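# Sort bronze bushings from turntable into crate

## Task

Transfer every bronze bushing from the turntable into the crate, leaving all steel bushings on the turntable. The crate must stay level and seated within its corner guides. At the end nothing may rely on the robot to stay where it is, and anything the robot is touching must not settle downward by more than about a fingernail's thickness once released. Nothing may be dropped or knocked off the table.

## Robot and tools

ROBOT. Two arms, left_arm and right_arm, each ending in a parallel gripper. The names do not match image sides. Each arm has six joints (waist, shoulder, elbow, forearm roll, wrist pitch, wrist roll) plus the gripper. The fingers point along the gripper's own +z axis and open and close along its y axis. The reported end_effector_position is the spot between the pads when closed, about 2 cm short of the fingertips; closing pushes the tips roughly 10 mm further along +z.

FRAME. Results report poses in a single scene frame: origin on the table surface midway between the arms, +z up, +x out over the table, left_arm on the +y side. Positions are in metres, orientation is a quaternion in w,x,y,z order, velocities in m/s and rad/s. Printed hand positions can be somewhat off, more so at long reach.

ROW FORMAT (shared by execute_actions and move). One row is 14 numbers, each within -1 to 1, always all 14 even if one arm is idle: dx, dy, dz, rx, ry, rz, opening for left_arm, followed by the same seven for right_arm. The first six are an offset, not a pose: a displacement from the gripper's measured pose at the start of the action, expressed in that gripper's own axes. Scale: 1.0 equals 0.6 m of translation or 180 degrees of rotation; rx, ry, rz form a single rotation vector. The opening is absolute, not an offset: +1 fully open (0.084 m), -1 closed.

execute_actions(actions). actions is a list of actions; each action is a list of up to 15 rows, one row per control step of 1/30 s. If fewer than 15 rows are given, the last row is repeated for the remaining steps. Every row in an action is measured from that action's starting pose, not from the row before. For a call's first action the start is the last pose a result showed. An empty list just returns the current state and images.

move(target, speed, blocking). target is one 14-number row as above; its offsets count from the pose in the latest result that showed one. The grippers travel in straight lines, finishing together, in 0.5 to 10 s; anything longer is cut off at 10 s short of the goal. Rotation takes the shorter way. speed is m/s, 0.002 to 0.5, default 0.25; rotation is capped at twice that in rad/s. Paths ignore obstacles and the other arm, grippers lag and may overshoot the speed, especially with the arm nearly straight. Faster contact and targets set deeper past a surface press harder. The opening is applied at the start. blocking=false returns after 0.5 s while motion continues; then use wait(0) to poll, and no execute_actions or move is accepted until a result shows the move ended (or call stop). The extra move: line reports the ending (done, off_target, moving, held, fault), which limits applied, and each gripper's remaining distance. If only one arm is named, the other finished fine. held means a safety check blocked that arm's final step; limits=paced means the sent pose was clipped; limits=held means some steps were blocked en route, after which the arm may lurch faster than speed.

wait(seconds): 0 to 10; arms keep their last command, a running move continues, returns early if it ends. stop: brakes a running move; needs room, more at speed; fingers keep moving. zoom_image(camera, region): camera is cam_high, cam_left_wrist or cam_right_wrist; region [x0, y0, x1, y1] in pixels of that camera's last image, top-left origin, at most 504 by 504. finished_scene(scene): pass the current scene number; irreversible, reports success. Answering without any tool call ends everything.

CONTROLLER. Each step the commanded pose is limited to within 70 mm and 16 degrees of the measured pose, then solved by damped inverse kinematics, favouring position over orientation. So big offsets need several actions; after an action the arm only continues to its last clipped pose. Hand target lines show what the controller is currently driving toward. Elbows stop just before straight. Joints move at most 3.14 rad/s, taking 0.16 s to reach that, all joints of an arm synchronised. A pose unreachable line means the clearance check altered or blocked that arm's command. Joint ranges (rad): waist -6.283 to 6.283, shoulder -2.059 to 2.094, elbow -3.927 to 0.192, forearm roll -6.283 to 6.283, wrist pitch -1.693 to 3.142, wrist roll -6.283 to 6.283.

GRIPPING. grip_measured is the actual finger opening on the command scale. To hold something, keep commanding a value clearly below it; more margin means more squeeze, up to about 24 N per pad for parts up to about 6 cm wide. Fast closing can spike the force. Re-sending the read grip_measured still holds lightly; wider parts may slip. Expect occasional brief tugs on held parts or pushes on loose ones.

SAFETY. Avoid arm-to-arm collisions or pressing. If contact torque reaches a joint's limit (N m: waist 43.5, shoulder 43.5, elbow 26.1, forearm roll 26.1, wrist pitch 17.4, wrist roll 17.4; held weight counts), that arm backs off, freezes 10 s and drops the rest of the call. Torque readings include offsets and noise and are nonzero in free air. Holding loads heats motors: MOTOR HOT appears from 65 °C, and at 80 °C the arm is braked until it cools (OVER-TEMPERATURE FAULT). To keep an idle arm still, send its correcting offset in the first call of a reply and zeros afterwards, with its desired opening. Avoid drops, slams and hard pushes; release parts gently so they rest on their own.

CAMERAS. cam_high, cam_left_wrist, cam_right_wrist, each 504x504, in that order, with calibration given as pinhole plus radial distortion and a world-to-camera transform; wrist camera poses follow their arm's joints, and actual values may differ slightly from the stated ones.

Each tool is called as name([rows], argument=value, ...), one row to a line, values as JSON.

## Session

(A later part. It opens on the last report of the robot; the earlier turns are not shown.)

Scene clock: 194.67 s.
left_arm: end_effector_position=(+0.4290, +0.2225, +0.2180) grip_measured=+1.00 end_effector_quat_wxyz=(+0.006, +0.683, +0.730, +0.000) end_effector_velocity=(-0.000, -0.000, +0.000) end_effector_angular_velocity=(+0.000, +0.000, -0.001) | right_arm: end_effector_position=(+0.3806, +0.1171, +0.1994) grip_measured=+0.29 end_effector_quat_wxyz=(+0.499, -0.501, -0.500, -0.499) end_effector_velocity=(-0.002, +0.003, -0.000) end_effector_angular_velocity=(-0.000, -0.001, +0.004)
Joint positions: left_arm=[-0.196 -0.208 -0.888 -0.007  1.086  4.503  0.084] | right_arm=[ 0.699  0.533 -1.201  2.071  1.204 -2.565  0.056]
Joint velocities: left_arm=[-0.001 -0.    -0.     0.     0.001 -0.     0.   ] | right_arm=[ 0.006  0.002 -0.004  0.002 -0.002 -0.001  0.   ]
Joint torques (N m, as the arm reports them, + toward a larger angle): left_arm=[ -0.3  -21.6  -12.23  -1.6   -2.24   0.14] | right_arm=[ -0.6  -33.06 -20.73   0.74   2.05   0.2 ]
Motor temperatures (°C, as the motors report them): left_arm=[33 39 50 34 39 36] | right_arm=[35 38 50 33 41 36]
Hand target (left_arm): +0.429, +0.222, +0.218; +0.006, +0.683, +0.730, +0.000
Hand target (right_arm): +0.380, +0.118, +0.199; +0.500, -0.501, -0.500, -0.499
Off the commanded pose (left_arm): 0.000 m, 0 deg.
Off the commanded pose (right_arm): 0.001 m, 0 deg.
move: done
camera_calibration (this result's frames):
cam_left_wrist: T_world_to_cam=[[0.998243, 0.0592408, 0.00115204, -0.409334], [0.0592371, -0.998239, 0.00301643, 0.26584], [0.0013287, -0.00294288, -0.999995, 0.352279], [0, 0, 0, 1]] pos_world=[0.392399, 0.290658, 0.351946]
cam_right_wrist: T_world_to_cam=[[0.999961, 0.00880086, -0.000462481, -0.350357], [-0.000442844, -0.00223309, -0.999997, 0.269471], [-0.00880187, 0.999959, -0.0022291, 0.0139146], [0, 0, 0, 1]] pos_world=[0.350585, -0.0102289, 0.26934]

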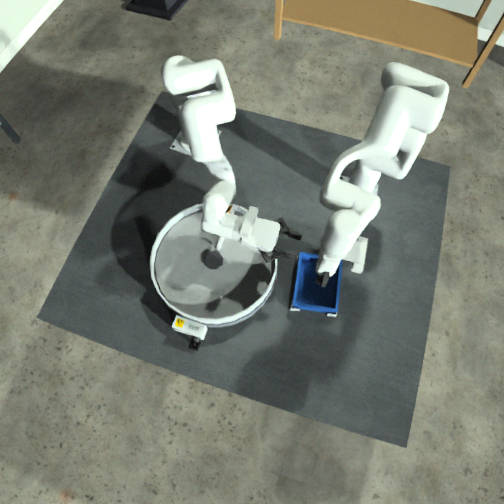

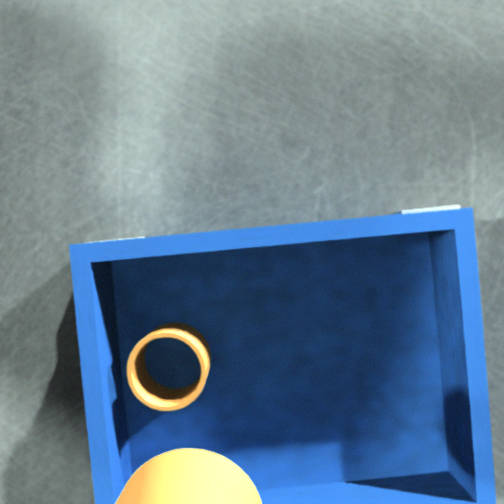

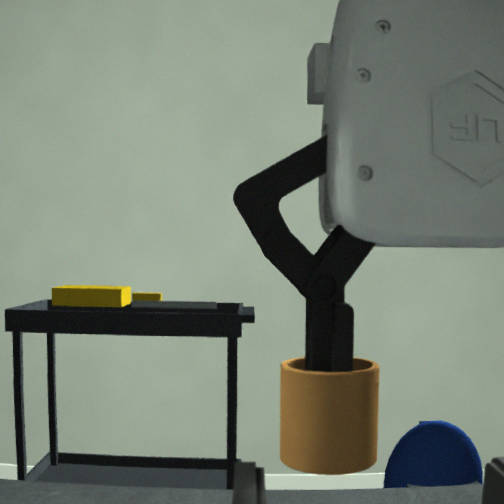

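Aligned. Run the full handover, dropping toward crate centre.

move(target=[0,0,0,0,0,0,1,0,0,0.176,0,0,0,0.3], speed=0.06)

move(target=[0,0,0,0,0,0,1,0,0,0,0,0,0,-1])

move(target=[0,0,-0.13,0,0,0,1,0,0,0,0,0,0,-1], speed=0.04)

move(target=[0,0,0,0,0,0,1,-0.07,0.1,0,0,0,0,-1], speed=0.08)

move(target=[0,0,0,0,0,0,1,0,0,0,0,0,0,0.3])

move(target=[0,0,0,0,0,0,-0.2,0.1,0.23,-0.78,0,0,0,0.3])

move(target=[-0.73,-0.22,0.08,0,0,0,-0.2,0,0,0,0,0,0,0.3])

Scene clock: 204.17 s.
left_arm: end_effector_position=(+0.4290, +0.2225, +0.2180) grip_measured=+1.00 end_effector_quat_wxyz=(+0.006, +0.683, +0.730, +0.000) end_effector_velocity=(+0.000, -0.000, +0.000) end_effector_angular_velocity=(-0.000, -0.001, -0.002) | right_arm: end_effector_position=(+0.3809, +0.2224, +0.1994) grip_measured=+0.29 end_effector_quat_wxyz=(+0.499, -0.502, -0.500, -0.499) end_effector_velocity=(+0.000, +0.002, +0.000) end_effector_angular_velocity=(+0.000, +0.001, +0.001)
Joint positions: left_arm=[-0.196 -0.208 -0.888 -0.007  1.086  4.503  0.084] | right_arm=[ 0.867  0.726 -1.526  2.171  1.039 -2.506  0.056]
Joint velocities: left_arm=[-0.001  0.    -0.    -0.    -0.     0.001 -0.   ] | right_arm=[ 0.002  0.004 -0.008 -0.001 -0.002  0.004 -0.   ]
Joint torques (N m, as the arm reports them, + toward a larger angle): left_arm=[ -0.25 -21.2  -12.48  -1.39  -2.56   0.12] | right_arm=[ -0.61 -37.62 -22.51   0.8    1.98   0.26]
Motor temperatures (°C, as the motors report them): left_arm=[33 38 51 34 39 36] | right_arm=[35 38 50 33 41 36]
Hand target (left_arm): +0.429, +0.222, +0.218; +0.006, +0.683, +0.730, +0.000
Hand target (right_arm): +0.381, +0.223, +0.199; +0.499, -0.501, -0.500, -0.499
Off the commanded pose (left_arm): 0.000 m, 0 deg.
Off the commanded pose (right_arm): 0.001 m, 0 deg.
move: done
camera_calibration (this result's frames):
cam_left_wrist: T_world_to_cam=[[0.998243, 0.0592406, 0.00115194, -0.409334], [0.0592369, -0.998239, 0.00301652, 0.26584], [0.00132861, -0.00294298, -0.999995, 0.352279], [0, 0, 0, 1]] pos_world=[0.392399, 0.290658, 0.351946]
cam_right_wrist: T_world_to_cam=[[0.999965, 0.00837549, -0.000295967, -0.351516], [-0.00027678, -0.00229194, -0.999997, 0.269679], [-0.00837614, 0.999962, -0.00228954, -0.0915631], [0, 0, 0, 1]] pos_world=[0.350812, 0.0951219, 0.269365]

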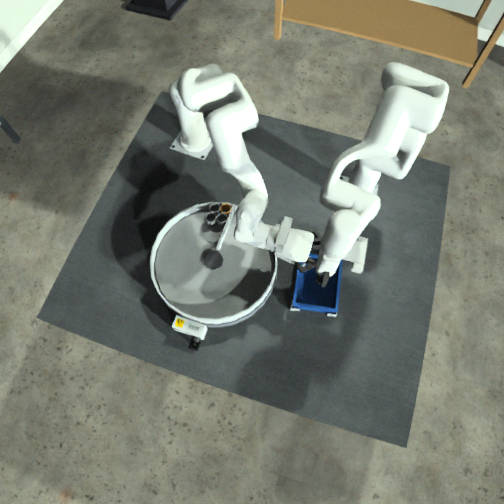

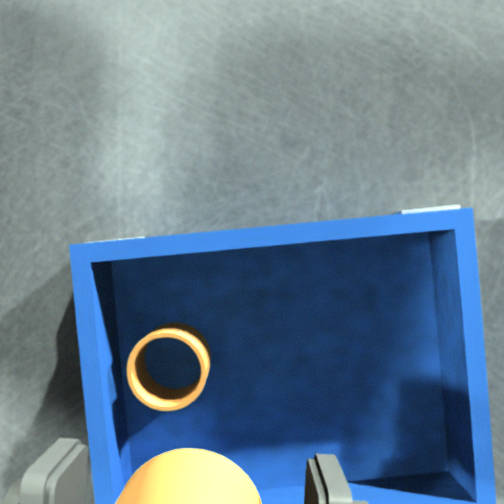

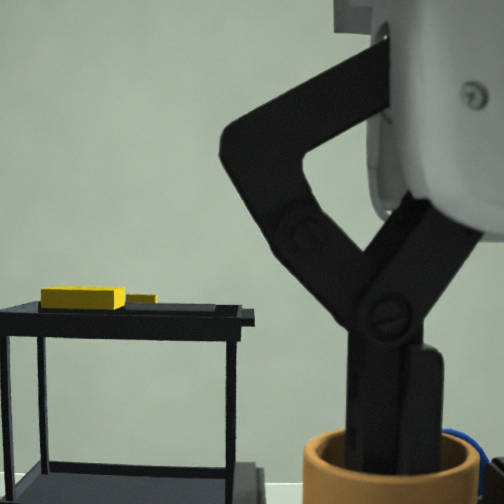

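Scene clock: 204.67 s.
left_arm: end_effector_position=(+0.4290, +0.2225, +0.2180) grip_measured=+1.00 end_effector_quat_wxyz=(+0.006, +0.683, +0.730, +0.000) end_effector_velocity=(+0.000, +0.000, +0.000) end_effector_angular_velocity=(+0.000, -0.000, +0.001) | right_arm: end_effector_position=(+0.3808, +0.2224, +0.1994) grip_measured=-0.14 end_effector_quat_wxyz=(+0.499, -0.501, -0.500, -0.499) end_effector_velocity=(+0.000, -0.000, -0.001) end_effector_angular_velocity=(-0.003, -0.001, -0.000)
Joint positions: left_arm=[-0.196 -0.208 -0.888 -0.007  1.086  4.503  0.084] | right_arm=[ 0.867  0.726 -1.526  2.171  1.039 -2.506  0.038]
Joint velocities: left_arm=[ 0.    -0.    -0.     0.     0.001 -0.    -0.   ] | right_arm=[-0.    -0.     0.    -0.001 -0.002 -0.    -0.   ]
Joint torques (N m, as the arm reports them, + toward a larger angle): left_arm=[  0.53 -21.08 -12.43  -1.3   -2.09   0.23] | right_arm=[ -1.21 -37.38 -22.76   0.86   1.62   0.31]
Motor temperatures (°C, as the motors report them): left_arm=[33 38 51 34 39 36] | right_arm=[35 38 50 33 41 36]
Hand target (left_arm): +0.429, +0.222, +0.218; +0.006, +0.683, +0.730, +0.000
Hand target (right_arm): +0.381, +0.222, +0.199; +0.499, -0.502, -0.500, -0.499
Off the commanded pose (left_arm): 0.000 m, 0 deg.
Off the commanded pose (right_arm): 0.000 m, 0 deg.
move: done
camera_calibration (this result's frames):
cam_left_wrist: T_world_to_cam=[[0.998241, 0.0592649, 0.00142045, -0.40948], [0.0592604, -0.998238, 0.003038, 0.265833], [0.00159799, -0.00294848, -0.999994, 0.352223], [0, 0, 0, 1]] pos_world=[0.392444, 0.290671, 0.351995]
cam_right_wrist: T_world_to_cam=[[0.999963, 0.00863413, -0.000253119, -0.351459], [-0.000233803, -0.00223813, -0.999997, 0.269674], [-0.00863467, 0.99996, -0.00223603, -0.0915368], [0, 0, 0, 1]] pos_world=[0.350719, 0.0951712, 0.269379]

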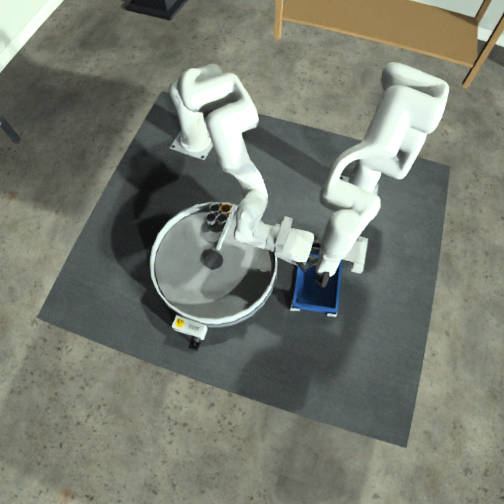

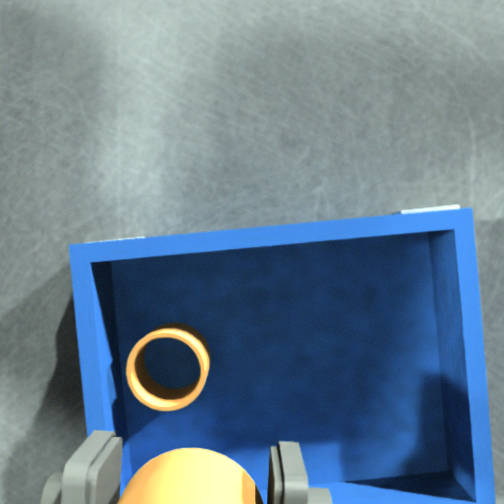

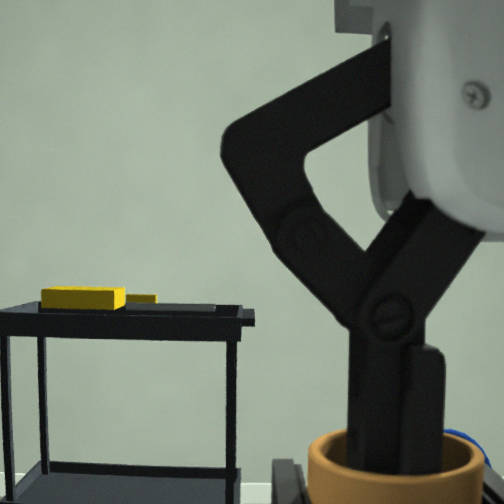

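Scene clock: 206.93 s.
left_arm: end_effector_position=(+0.4281, +0.2233, +0.2957) grip_measured=+1.00 end_effector_quat_wxyz=(+0.006, +0.683, +0.730, +0.000) end_effector_velocity=(-0.000, -0.000, +0.001) end_effector_angular_velocity=(+0.001, +0.002, -0.000) | right_arm: end_effector_position=(+0.3808, +0.2224, +0.1994) grip_measured=-0.14 end_effector_quat_wxyz=(+0.499, -0.501, -0.500, -0.499) end_effector_velocity=(+0.000, +0.000, +0.000) end_effector_angular_velocity=(-0.000, -0.002, -0.000)
Joint positions: left_arm=[-0.194 -0.249 -1.072 -0.006  1.312  4.503  0.084] | right_arm=[ 0.867  0.726 -1.526  2.171  1.039 -2.506  0.038]
Joint velocities: left_arm=[-0.001  0.001 -0.004  0.     0.005 -0.001 -0.   ] | right_arm=[ 0.    -0.    -0.     0.    -0.001 -0.001  0.   ]
Joint torques (N m, as the arm reports them, + toward a larger angle): left_arm=[  1.06 -20.82 -12.9   -1.04  -2.22   0.34] | right_arm=[ -0.59 -38.15 -23.12   0.61   2.16   0.18]
Motor temperatures (°C, as the motors report them): left_arm=[33 38 51 34 39 36] | right_arm=[35 38 50 33 41 36]
Hand target (left_arm): +0.428, +0.223, +0.296; +0.006, +0.683, +0.730, +0.000
Hand target (right_arm): +0.381, +0.222, +0.199; +0.499, -0.501, -0.500, -0.499
Off the commanded pose (left_arm): 0.000 m, 0 deg.
Off the commanded pose (right_arm): 0.000 m, 0 deg.
move: done
camera_calibration (this result's frames):
cam_left_wrist: T_world_to_cam=[[0.998221, 0.0596102, 0.00114805, -0.408728], [0.0596068, -0.998218, 0.00284096, 0.266336], [0.00131536, -0.00276748, -0.999995, 0.430026], [0, 0, 0, 1]] pos_world=[0.39156, 0.291416, 0.429737]
cam_right_wrist: T_world_to_cam=[[0.999963, 0.00863407, -0.000253001, -0.351459], [-0.000233685, -0.00223808, -0.999997, 0.269674], [-0.00863461, 0.99996, -0.00223598, -0.0915368], [0, 0, 0, 1]] pos_world=[0.350719, 0.0951712, 0.269379]

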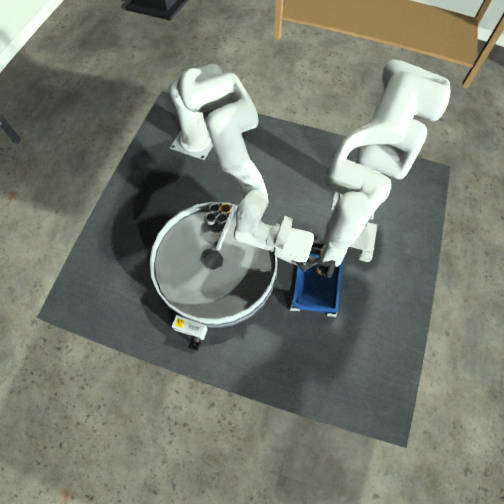

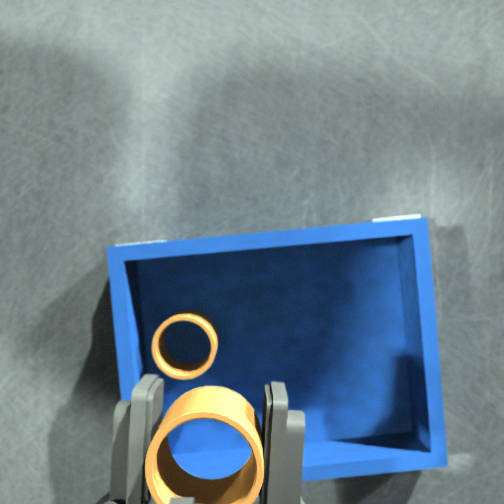

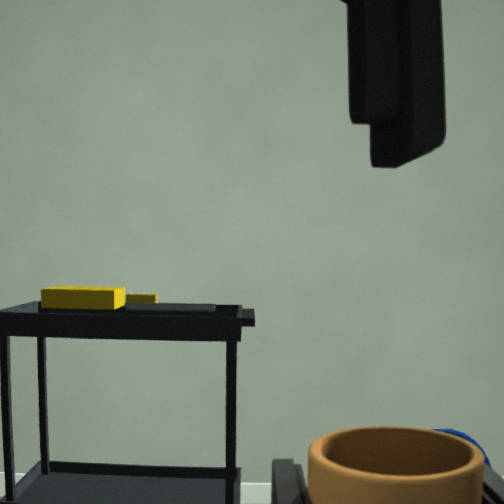

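Scene clock: 208.27 s.
left_arm: end_effector_position=(+0.4281, +0.2233, +0.2957) grip_measured=+1.00 end_effector_quat_wxyz=(+0.006, +0.683, +0.730, +0.000) end_effector_velocity=(-0.000, +0.000, -0.000) end_effector_angular_velocity=(-0.000, +0.001, +0.002) | right_arm: end_effector_position=(+0.4408, +0.2227, +0.1582) grip_measured=-0.14 end_effector_quat_wxyz=(+0.499, -0.501, -0.500, -0.499) end_effector_velocity=(+0.002, +0.000, -0.002) end_effector_angular_velocity=(-0.002, +0.002, -0.000)
Joint positions: left_arm=[-0.194 -0.249 -1.072 -0.006  1.312  4.503  0.084] | right_arm=[ 0.798  0.955 -1.795  2.09   1.061 -2.438  0.038]
Joint velocities: left_arm=[ 0.     0.     0.001 -0.     0.    -0.001  0.   ] | right_arm=[-0.001  0.007 -0.009 -0.004 -0.002  0.006 -0.   ]
Joint torques (N m, as the arm reports them, + toward a larger angle): left_arm=[  0.19 -19.66 -12.12  -0.84  -2.15   0.08] | right_arm=[ -0.96 -41.41 -23.29   0.78   2.14   0.2 ]
Motor temperatures (°C, as the motors report them): left_arm=[33 38 51 34 39 36] | right_arm=[35 38 50 33 41 36]
Hand target (left_arm): +0.428, +0.223, +0.296; +0.006, +0.683, +0.730, +0.000
Hand target (right_arm): +0.441, +0.223, +0.158; +0.499, -0.501, -0.500, -0.499
Off the commanded pose (left_arm): 0.000 m, 0 deg.
Off the commanded pose (right_arm): 0.001 m, 0 deg.
move: done
camera_calibration (this result's frames):
cam_left_wrist: T_world_to_cam=[[0.998221, 0.0596104, 0.00114793, -0.408728], [0.059607, -0.998218, 0.00284096, 0.266336], [0.00131523, -0.00276748, -0.999995, 0.430026], [0, 0, 0, 1]] pos_world=[0.39156, 0.291416, 0.429737]
cam_right_wrist: T_world_to_cam=[[0.999963, 0.00865299, 0.000256496, -0.411534], [0.00027012, -0.00157334, -0.999999, 0.228092], [-0.00865257, 0.999961, -0.00157562, -0.0914773], [0, 0, 0, 1]] pos_world=[0.410665, 0.0953936, 0.228053]

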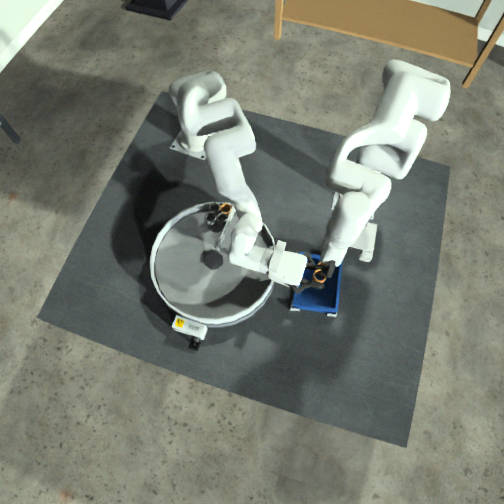

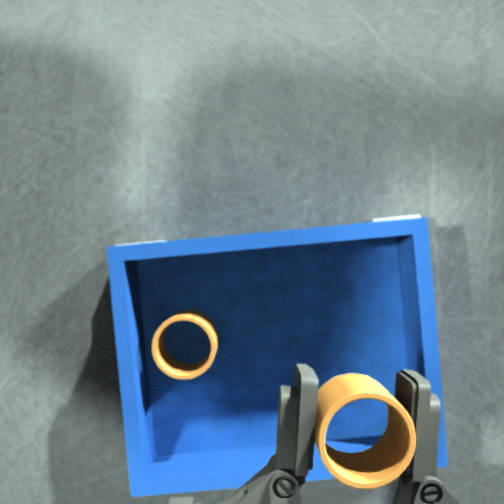

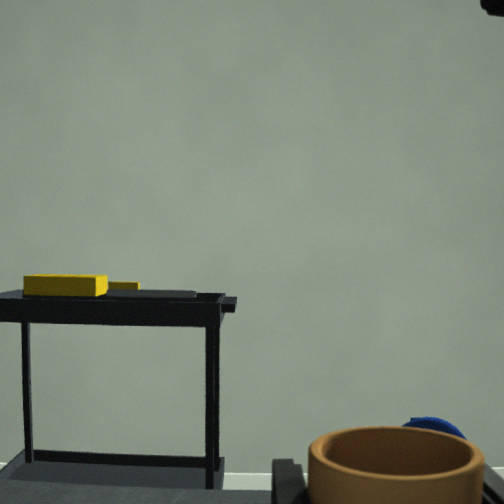

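Scene clock: 208.80 s.
left_arm: end_effector_position=(+0.4281, +0.2233, +0.2957) grip_measured=+1.00 end_effector_quat_wxyz=(+0.006, +0.683, +0.730, +0.000) end_effector_velocity=(+0.000, +0.001, +0.000) end_effector_angular_velocity=(-0.000, -0.001, +0.002) | right_arm: end_effector_position=(+0.4408, +0.2227, +0.1583) grip_measured=+0.29 end_effector_quat_wxyz=(+0.499, -0.501, -0.500, -0.499) end_effector_velocity=(-0.000, +0.000, +0.001) end_effector_angular_velocity=(+0.002, -0.002, +0.001)
Joint positions: left_arm=[-0.194 -0.249 -1.072 -0.006  1.312  4.503  0.084] | right_arm=[ 0.798  0.955 -1.795  2.09   1.061 -2.438  0.056]
Joint velocities: left_arm=[ 0.002 -0.    -0.001 -0.    -0.     0.     0.   ] | right_arm=[ 0.    -0.    -0.001  0.     0.001 -0.001  0.   ]
Joint torques (N m, as the arm reports them, + toward a larger angle): left_arm=[  0.32 -19.57 -12.39  -1.    -2.26   0.13] | right_arm=[ -0.73 -40.83 -22.97   0.67   1.97   0.37]
Motor temperatures (°C, as the motors report them): left_arm=[33 38 51 34 39 36] | right_arm=[35 38 50 33 41 36]
Hand target (left_arm): +0.428, +0.223, +0.296; +0.006, +0.683, +0.730, +0.000
Hand target (right_arm): +0.441, +0.223, +0.158; +0.499, -0.501, -0.500, -0.499
Off the commanded pose (left_arm): 0.000 m, 0 deg.
Off the commanded pose (right_arm): 0.000 m, 0 deg.
move: done
camera_calibration (this result's frames):
cam_left_wrist: T_world_to_cam=[[0.998221, 0.0596104, 0.00114795, -0.408728], [0.0596069, -0.998218, 0.00284112, 0.266336], [0.00131527, -0.00276764, -0.999995, 0.430027], [0, 0, 0, 1]] pos_world=[0.39156, 0.291416, 0.429737]
cam_right_wrist: T_world_to_cam=[[0.999962, 0.00866825, 0.000298167, -0.411542], [0.000311303, -0.00151405, -0.999999, 0.228109], [-0.00866779, 0.999961, -0.00151669, -0.0914908], [0, 0, 0, 1]] pos_world=[0.410663, 0.0953999, 0.228092]

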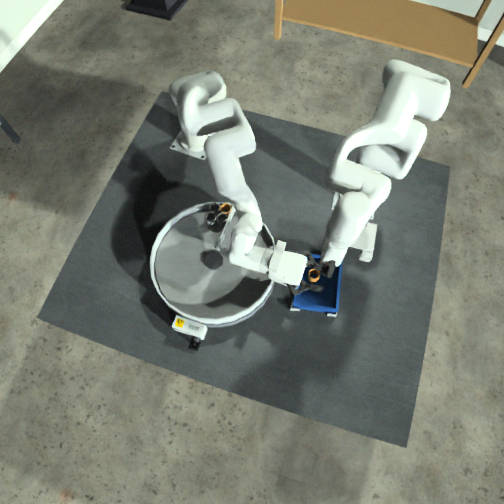

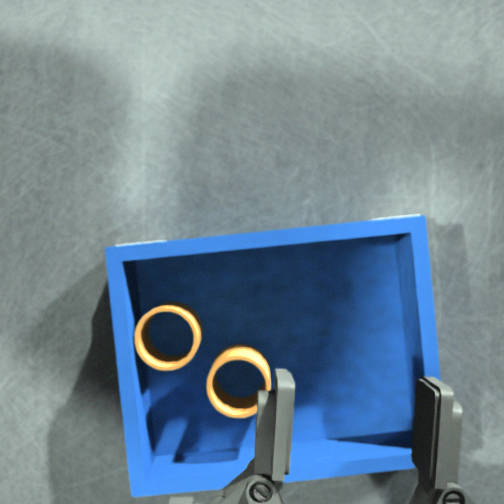

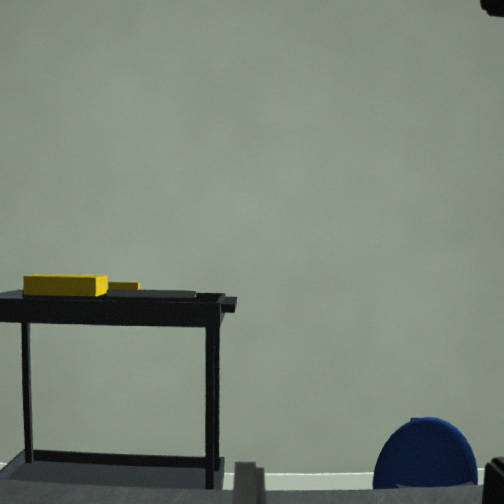

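Scene clock: 211.23 s.
left_arm: end_effector_position=(+0.4281, +0.2233, +0.2957) grip_measured=-0.22 end_effector_quat_wxyz=(+0.006, +0.683, +0.730, +0.000) end_effector_velocity=(+0.000, -0.001, -0.000) end_effector_angular_velocity=(+0.000, -0.001, -0.002) | right_arm: end_effector_position=(+0.5784, -0.2439, +0.2185) grip_measured=+0.29 end_effector_quat_wxyz=(+0.500, -0.501, -0.500, -0.499) end_effector_velocity=(+0.002, -0.004, +0.002) end_effector_angular_velocity=(+0.002, -0.003, +0.003)
Joint positions: left_arm=[-0.194 -0.249 -1.072 -0.006  1.312  4.503  0.035] | right_arm=[-0.08   0.851 -1.763  1.466  1.702 -2.235  0.056]
Joint velocities: left_arm=[-0.001  0.     0.     0.    -0.001  0.     0.   ] | right_arm=[-0.007  0.008 -0.018 -0.003  0.01   0.006  0.   ]
Joint torques (N m, as the arm reports them, + toward a larger angle): left_arm=[  0.3  -20.33 -12.75  -1.21  -2.44   0.17] | right_arm=[ -0.14 -38.58 -21.68   1.96   1.63   0.1 ]
Motor temperatures (°C, as the motors report them): left_arm=[33 38 51 34 39 36] | right_arm=[35 38 50 33 41 36]
Hand target (left_arm): +0.428, +0.223, +0.296; +0.006, +0.683, +0.730, +0.000
Hand target (right_arm): +0.579, -0.245, +0.219; +0.500, -0.501, -0.500, -0.499
Off the commanded pose (left_arm): 0.000 m, 0 deg.
Off the commanded pose (right_arm): 0.002 m, 0 deg.
move: done
camera_calibration (this result's frames):
cam_left_wrist: T_world_to_cam=[[0.998221, 0.0596104, 0.00114804, -0.408728], [0.0596069, -0.998218, 0.00284103, 0.266336], [0.00131535, -0.00276755, -0.999995, 0.430026], [0, 0, 0, 1]] pos_world=[0.39156, 0.291416, 0.429737]
cam_right_wrist: T_world_to_cam=[[0.999958, 0.00914781, -0.000529836, -0.544843], [-0.000524549, -0.00058042, -1, 0.288328], [-0.00914811, 0.999958, -0.000575597, 0.376438], [0, 0, 0, 1]] pos_world=[0.548415, -0.371271, 0.288256]

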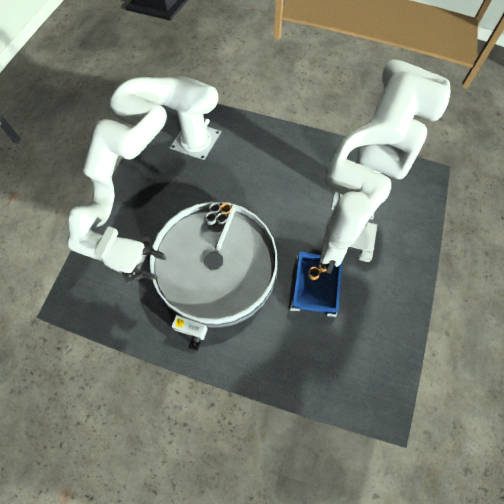

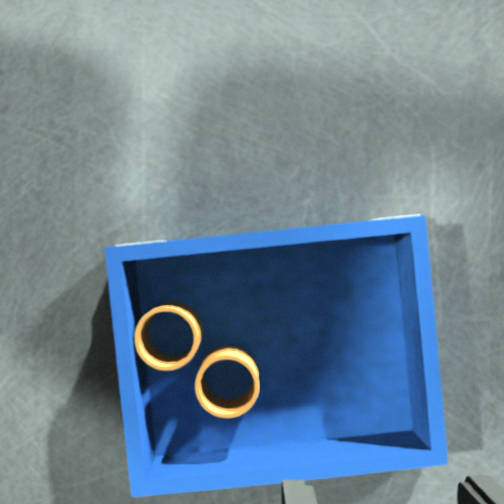

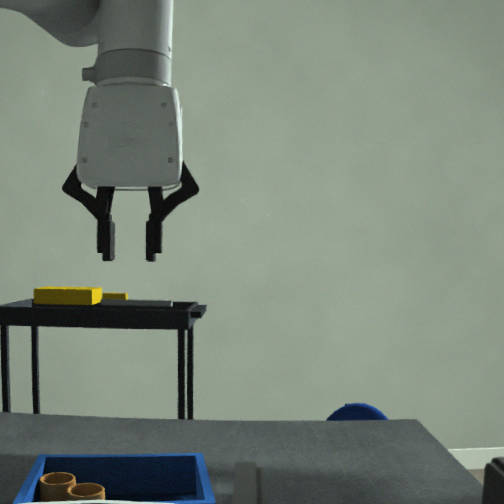

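Scene clock: 213.67 s.
left_arm: end_effector_position=(+0.3264, -0.2223, +0.2517) grip_measured=-0.22 end_effector_quat_wxyz=(+0.007, +0.683, +0.731, +0.000) end_effector_velocity=(-0.000, -0.001, -0.001) end_effector_angular_velocity=(+0.006, +0.004, +0.000) | right_arm: end_effector_position=(+0.5784, -0.2439, +0.2185) grip_measured=+0.29 end_effector_quat_wxyz=(+0.500, -0.501, -0.500, -0.499) end_effector_velocity=(-0.000, -0.000, -0.001) end_effector_angular_velocity=(-0.003, +0.001, +0.002)
Joint positions: left_arm=[-1.08   0.402 -1.734  0.004  1.319  3.614  0.035] | right_arm=[-0.08   0.851 -1.763  1.466  1.702 -2.235  0.056]
Joint velocities: left_arm=[-0.001  0.012 -0.014 -0.     0.01  -0.001 -0.   ] | right_arm=[-0.     0.     0.    -0.003 -0.    -0.     0.   ]
Joint torques (N m, as the arm reports them, + toward a larger angle): left_arm=[ -0.17 -36.32 -12.11  -1.09  -2.31   0.22] | right_arm=[ -0.8  -38.5  -21.97   1.97   1.69   0.2 ]
Motor temperatures (°C, as the motors report them): left_arm=[33 38 51 34 39 36] | right_arm=[35 38 50 33 41 36]
Hand target (left_arm): +0.326, -0.223, +0.251; +0.006, +0.683, +0.730, +0.000
Hand target (right_arm): +0.578, -0.244, +0.219; +0.500, -0.501, -0.500, -0.499
Off the commanded pose (left_arm): 0.002 m, 0 deg.
Off the commanded pose (right_arm): 0.000 m, 0 deg.
move: done
camera_calibration (this result's frames):
cam_left_wrist: T_world_to_cam=[[0.998191, 0.0600785, 0.00231479, -0.280777], [0.0600669, -0.998183, 0.00480772, -0.172896], [0.00259942, -0.00465998, -0.999986, 0.38407], [0, 0, 0, 1]] pos_world=[0.289656, -0.153923, 0.385545]
cam_right_wrist: T_world_to_cam=[[0.999958, 0.00914766, -0.000529667, -0.544843], [-0.00052438, -0.000580345, -1, 0.288328], [-0.00914797, 0.999958, -0.000575524, 0.376438], [0, 0, 0, 1]] pos_world=[0.548415, -0.371271, 0.288256]

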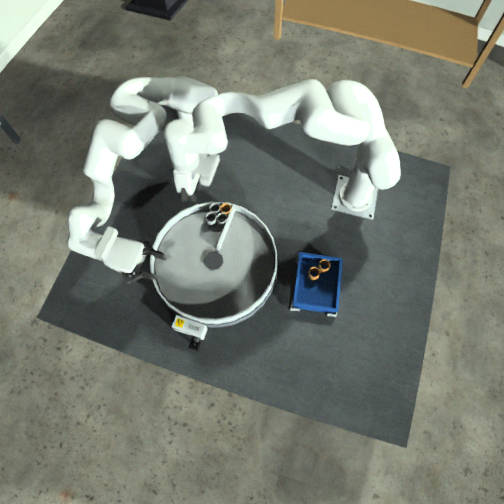

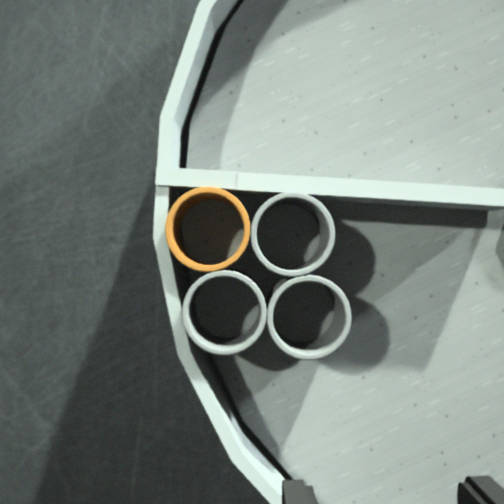

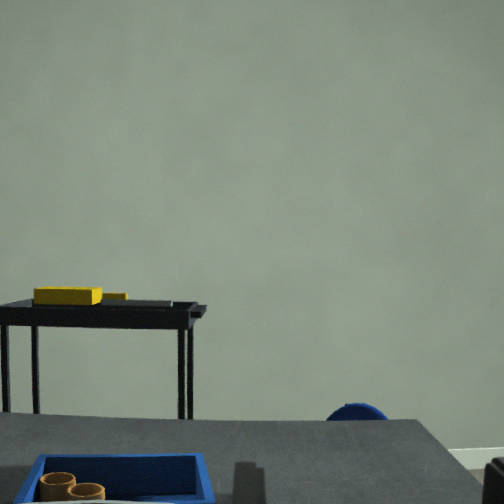

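execute_actions(actions=[])

Scene clock: 233.63 s.
left_arm: end_effector_position=(+0.3262, -0.2226, +0.2514) grip_measured=-0.22 end_effector_quat_wxyz=(+0.006, +0.683, +0.730, +0.000) end_effector_velocity=(+0.000, +0.000, -0.000) end_effector_angular_velocity=(+0.000, +0.001, +0.002) | right_arm: end_effector_position=(+0.5784, -0.2439, +0.2185) grip_measured=+0.29 end_effector_quat_wxyz=(+0.500, -0.501, -0.500, -0.499) end_effector_velocity=(+0.000, -0.000, +0.001) end_effector_angular_velocity=(+0.002, -0.001, -0.001)
Joint positions: left_arm=[-1.081  0.403 -1.735  0.004  1.32   3.614  0.035] | right_arm=[-0.08   0.851 -1.763  1.466  1.702 -2.235  0.056]
Joint velocities: left_arm=[ 0.001  0.     0.001 -0.001 -0.    -0.     0.   ] | right_arm=[-0.    -0.001  0.     0.003  0.    -0.     0.   ]
Joint torques (N m, as the arm reports them, + toward a larger angle): left_arm=[  0.94 -36.65 -12.92  -1.55  -1.83   0.42] | right_arm=[ -0.66 -39.22 -21.99   1.89   1.64   0.31]
Motor temperatures (°C, as the motors report them): left_arm=[33 40 51 34 39 36] | right_arm=[35 39 50 33 41 36]
Hand target (left_arm): +0.326, -0.223, +0.251; +0.006, +0.683, +0.730, +0.000
Hand target (right_arm): +0.578, -0.244, +0.219; +0.500, -0.501, -0.500, -0.499
Off the commanded pose (left_arm): 0.001 m, 0 deg.
Off the commanded pose (right_arm): 0.000 m, 0 deg.
camera_calibration (this result's frames):
cam_left_wrist: T_world_to_cam=[[0.998218, 0.059647, 0.00193027, -0.280557], [0.0596387, -0.998212, 0.00411006, -0.172868], [0.00217197, -0.00398762, -0.99999, 0.384049], [0, 0, 0, 1]] pos_world=[0.289532, -0.154293, 0.385297]
cam_right_wrist: T_world_to_cam=[[0.999958, 0.00914793, -0.000529675, -0.544843], [-0.000524387, -0.000580449, -1, 0.288328], [-0.00914823, 0.999958, -0.000575627, 0.376438], [0, 0, 0, 1]] pos_world=[0.548415, -0.371271, 0.288256]

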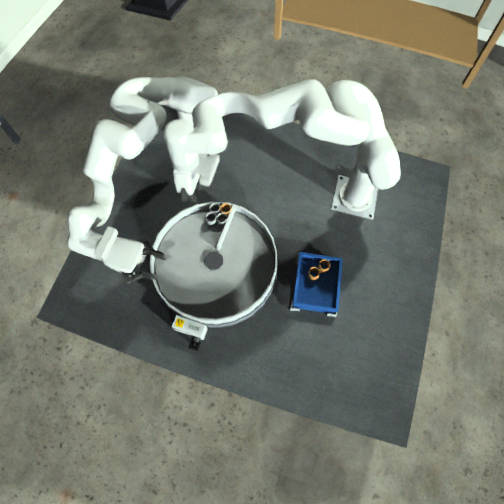

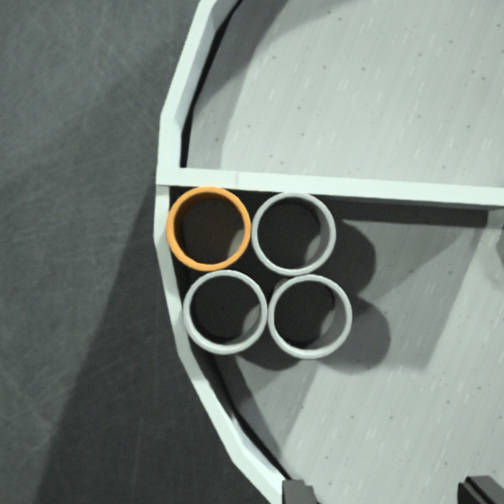

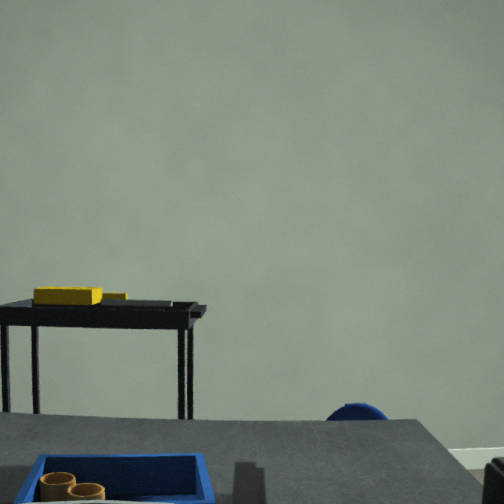

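move(target=[0.132,-0.006,0.2,0,0,0,1, 0,0,0,0,0,0,0.3], speed=0.1)

move(target=[0,0,0.05,0,0,0,1, 0,0,0,0,0,0,0.3], speed=0.03)

move(target=[0,0,-0.2,0,0,0,1, 0,0,0,0,0,0,0.3], speed=0.05)

Scene clock: 244.13 s.
left_arm: end_effector_position=(+0.3186, -0.1455, +0.1310) grip_measured=+1.00 end_effector_quat_wxyz=(+0.007, +0.683, +0.730, +0.000) end_effector_velocity=(+0.001, +0.002, -0.002) end_effector_angular_velocity=(-0.002, -0.001, +0.002) | right_arm: end_effector_position=(+0.5784, -0.2439, +0.2185) grip_measured=+0.29 end_effector_quat_wxyz=(+0.500, -0.501, -0.500, -0.499) end_effector_velocity=(-0.000, +0.000, -0.000) end_effector_angular_velocity=(-0.000, +0.000, +0.001)
Joint positions: left_arm=[-1.017  0.257 -1.172  0.004  0.903  3.678  0.084] | right_arm=[-0.08   0.851 -1.763  1.466  1.702 -2.235  0.056]
Joint velocities: left_arm=[ 0.003 -0.001  0.008  0.    -0.009  0.001 -0.   ] | right_arm=[-0.     0.     0.    -0.001  0.    -0.001  0.   ]
Joint torques (N m, as the arm reports them, + toward a larger angle): left_arm=[  0.53 -31.68 -11.55  -1.4   -2.19  -0.13] | right_arm=[ -0.47 -38.7  -22.17   2.07   1.57   0.23]
Motor temperatures (°C, as the motors report them): left_arm=[33 40 51 34 39 36] | right_arm=[35 39 50 33 41 36]
Hand target (left_arm): +0.318, -0.145, +0.130; +0.006, +0.683, +0.730, +0.000
Hand target (right_arm): +0.578, -0.244, +0.219; +0.500, -0.501, -0.500, -0.499
Off the commanded pose (left_arm): 0.001 m, 0 deg.
Off the commanded pose (right_arm): 0.000 m, 0 deg.
move: done
camera_calibration (this result's frames):
cam_left_wrist: T_world_to_cam=[[0.998258, 0.0589641, 0.00208342, -0.277396], [0.0589535, -0.998249, 0.00482744, -0.0948799], [0.00236442, -0.00469621, -0.999986, 0.263784], [0, 0, 0, 1]] pos_world=[0.281883, -0.0771186, 0.264817]
cam_right_wrist: T_world_to_cam=[[0.999958, 0.00914784, -0.000529991, -0.544843], [-0.000524704, -0.000580343, -1, 0.288328], [-0.00914815, 0.999958, -0.000575519, 0.376438], [0, 0, 0, 1]] pos_world=[0.548415, -0.371271, 0.288256]

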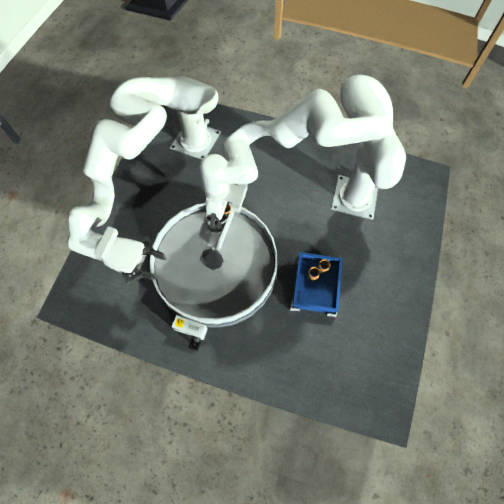

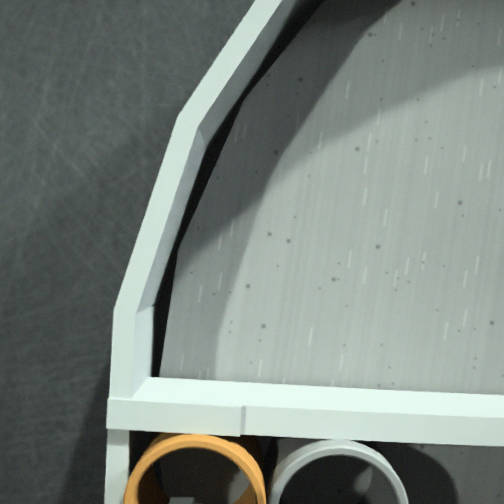

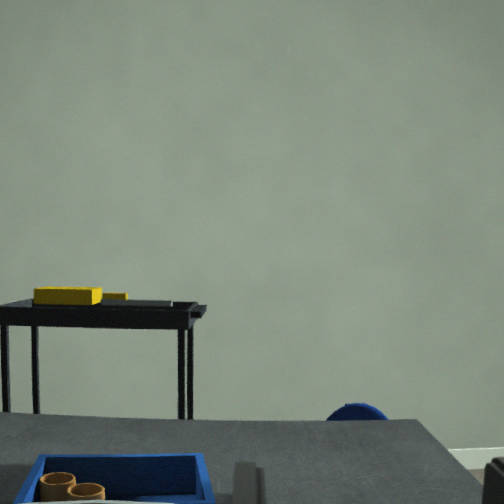

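Scene clock: 245.43 s.
left_arm: end_effector_position=(+0.3188, -0.1458, +0.1011) grip_measured=+1.00 end_effector_quat_wxyz=(+0.007, +0.683, +0.730, -0.000) end_effector_velocity=(+0.000, +0.001, -0.002) end_effector_angular_velocity=(+0.001, +0.001, +0.002) | right_arm: end_effector_position=(+0.5784, -0.2439, +0.2185) grip_measured=+0.29 end_effector_quat_wxyz=(+0.500, -0.501, -0.500, -0.499) end_effector_velocity=(-0.000, -0.000, -0.000) end_effector_angular_velocity=(-0.001, -0.001, +0.001)
Joint positions: left_arm=[-1.016  0.305 -1.145  0.004  0.827  3.678  0.084] | right_arm=[-0.08   0.851 -1.763  1.466  1.702 -2.235  0.056]
Joint velocities: left_arm=[ 0.001  0.004  0.002  0.    -0.005 -0.001  0.   ] | right_arm=[-0.    -0.    -0.    -0.002  0.    -0.    -0.   ]
Joint torques (N m, as the arm reports them, + toward a larger angle): left_arm=[ -0.18 -32.84 -11.44  -1.62  -2.19   0.28] | right_arm=[ -0.6  -38.5  -21.92   2.12   1.59   0.26]
Motor temperatures (°C, as the motors report them): left_arm=[33 40 51 34 39 36] | right_arm=[35 39 50 33 41 36]
Hand target (left_arm): +0.319, -0.146, +0.101; +0.007, +0.683, +0.730, -0.000
Hand target (right_arm): +0.578, -0.244, +0.219; +0.500, -0.501, -0.500, -0.499
Off the commanded pose (left_arm): 0.000 m, 0 deg.
Off the commanded pose (right_arm): 0.000 m, 0 deg.
move: done
camera_calibration (this result's frames):
cam_left_wrist: T_world_to_cam=[[0.998264, 0.0588628, 0.00195919, -0.277582], [0.0588529, -0.998255, 0.00473448, -0.0950218], [0.00223446, -0.00461096, -0.999987, 0.233975], [0, 0, 0, 1]] pos_world=[0.282169, -0.0774379, 0.234965]
cam_right_wrist: T_world_to_cam=[[0.999958, 0.00914781, -0.000530015, -0.544843], [-0.000524728, -0.00058031, -1, 0.288328], [-0.00914812, 0.999958, -0.000575486, 0.376438], [0, 0, 0, 1]] pos_world=[0.548415, -0.371271, 0.288256]

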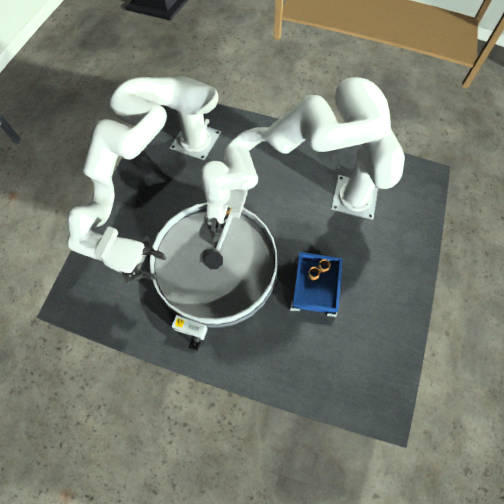

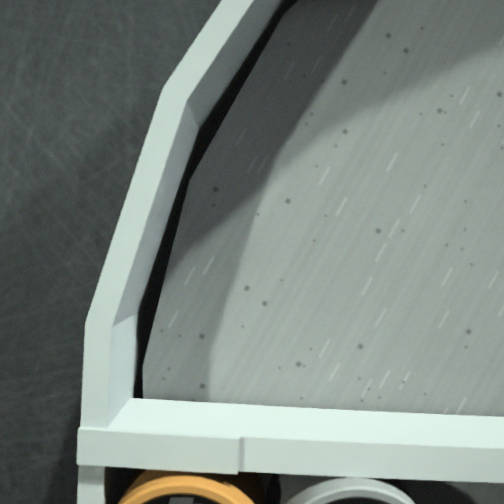

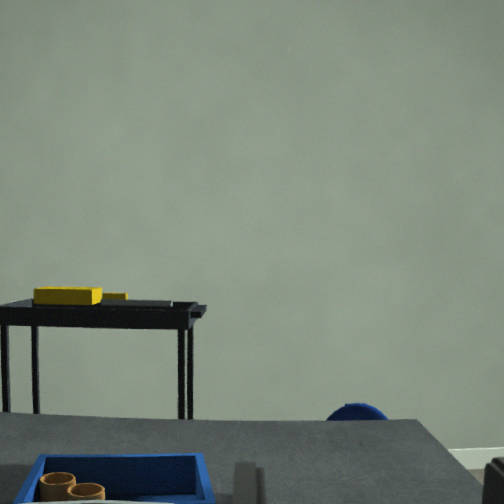

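Scene clock: 248.17 s.
left_arm: end_effector_position=(+0.3177, -0.1443, +0.2207) grip_measured=+1.00 end_effector_quat_wxyz=(+0.006, +0.683, +0.730, +0.000) end_effector_velocity=(+0.001, +0.001, +0.000) end_effector_angular_velocity=(+0.004, +0.002, +0.003) | right_arm: end_effector_position=(+0.5784, -0.2439, +0.2185) grip_measured=+0.29 end_effector_quat_wxyz=(+0.500, -0.501, -0.500, -0.499) end_effector_velocity=(-0.000, +0.000, +0.000) end_effector_angular_velocity=(+0.001, -0.001, +0.001)
Joint positions: left_arm=[-1.017  0.156 -1.308  0.003  1.139  3.678  0.084] | right_arm=[-0.08   0.851 -1.763  1.466  1.702 -2.235  0.056]
Joint velocities: left_arm=[ 0.002  0.001 -0.002  0.001  0.006 -0.001 -0.   ] | right_arm=[ 0.    -0.     0.001  0.     0.002 -0.001  0.   ]
Joint torques (N m, as the arm reports them, + toward a larger angle): left_arm=[  0.43 -30.74 -12.4   -1.25  -2.42   0.14] | right_arm=[ -0.66 -38.69 -21.95   2.02   1.56   0.24]
Motor temperatures (°C, as the motors report them): left_arm=[33 40 51 34 39 36] | right_arm=[35 39 50 33 41 36]
Hand target (left_arm): +0.318, -0.144, +0.221; +0.007, +0.683, +0.730, +0.000
Hand target (right_arm): +0.578, -0.244, +0.219; +0.500, -0.501, -0.500, -0.499
Off the commanded pose (left_arm): 0.001 m, 0 deg.
Off the commanded pose (right_arm): 0.000 m, 0 deg.
move: done
camera_calibration (this result's frames):
cam_left_wrist: T_world_to_cam=[[0.998239, 0.0592886, 0.00195822, -0.276673], [0.05928, -0.998233, 0.00419528, -0.0940047], [0.00220349, -0.00407181, -0.999989, 0.353657], [0, 0, 0, 1]] pos_world=[0.280979, -0.075995, 0.354589]
cam_right_wrist: T_world_to_cam=[[0.999958, 0.00914756, -0.000530059, -0.544843], [-0.000524774, -0.000580154, -1, 0.288328], [-0.00914787, 0.999958, -0.000575329, 0.376438], [0, 0, 0, 1]] pos_world=[0.548415, -0.371271, 0.288256]

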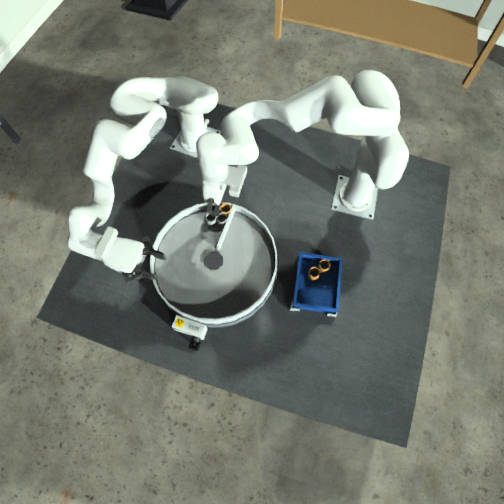

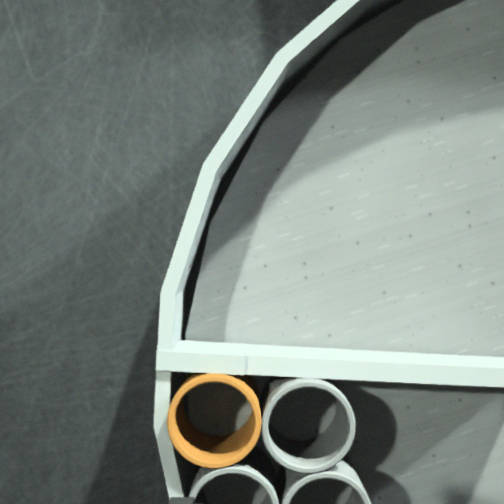

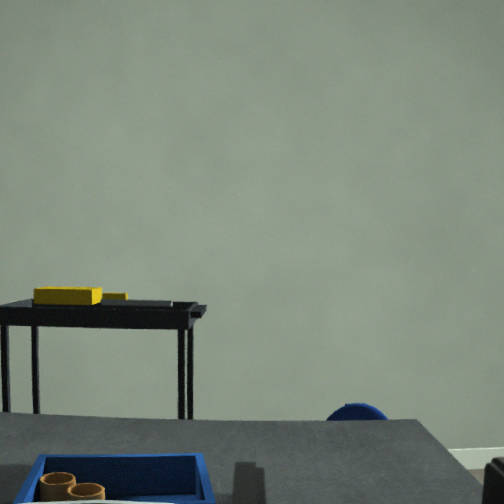

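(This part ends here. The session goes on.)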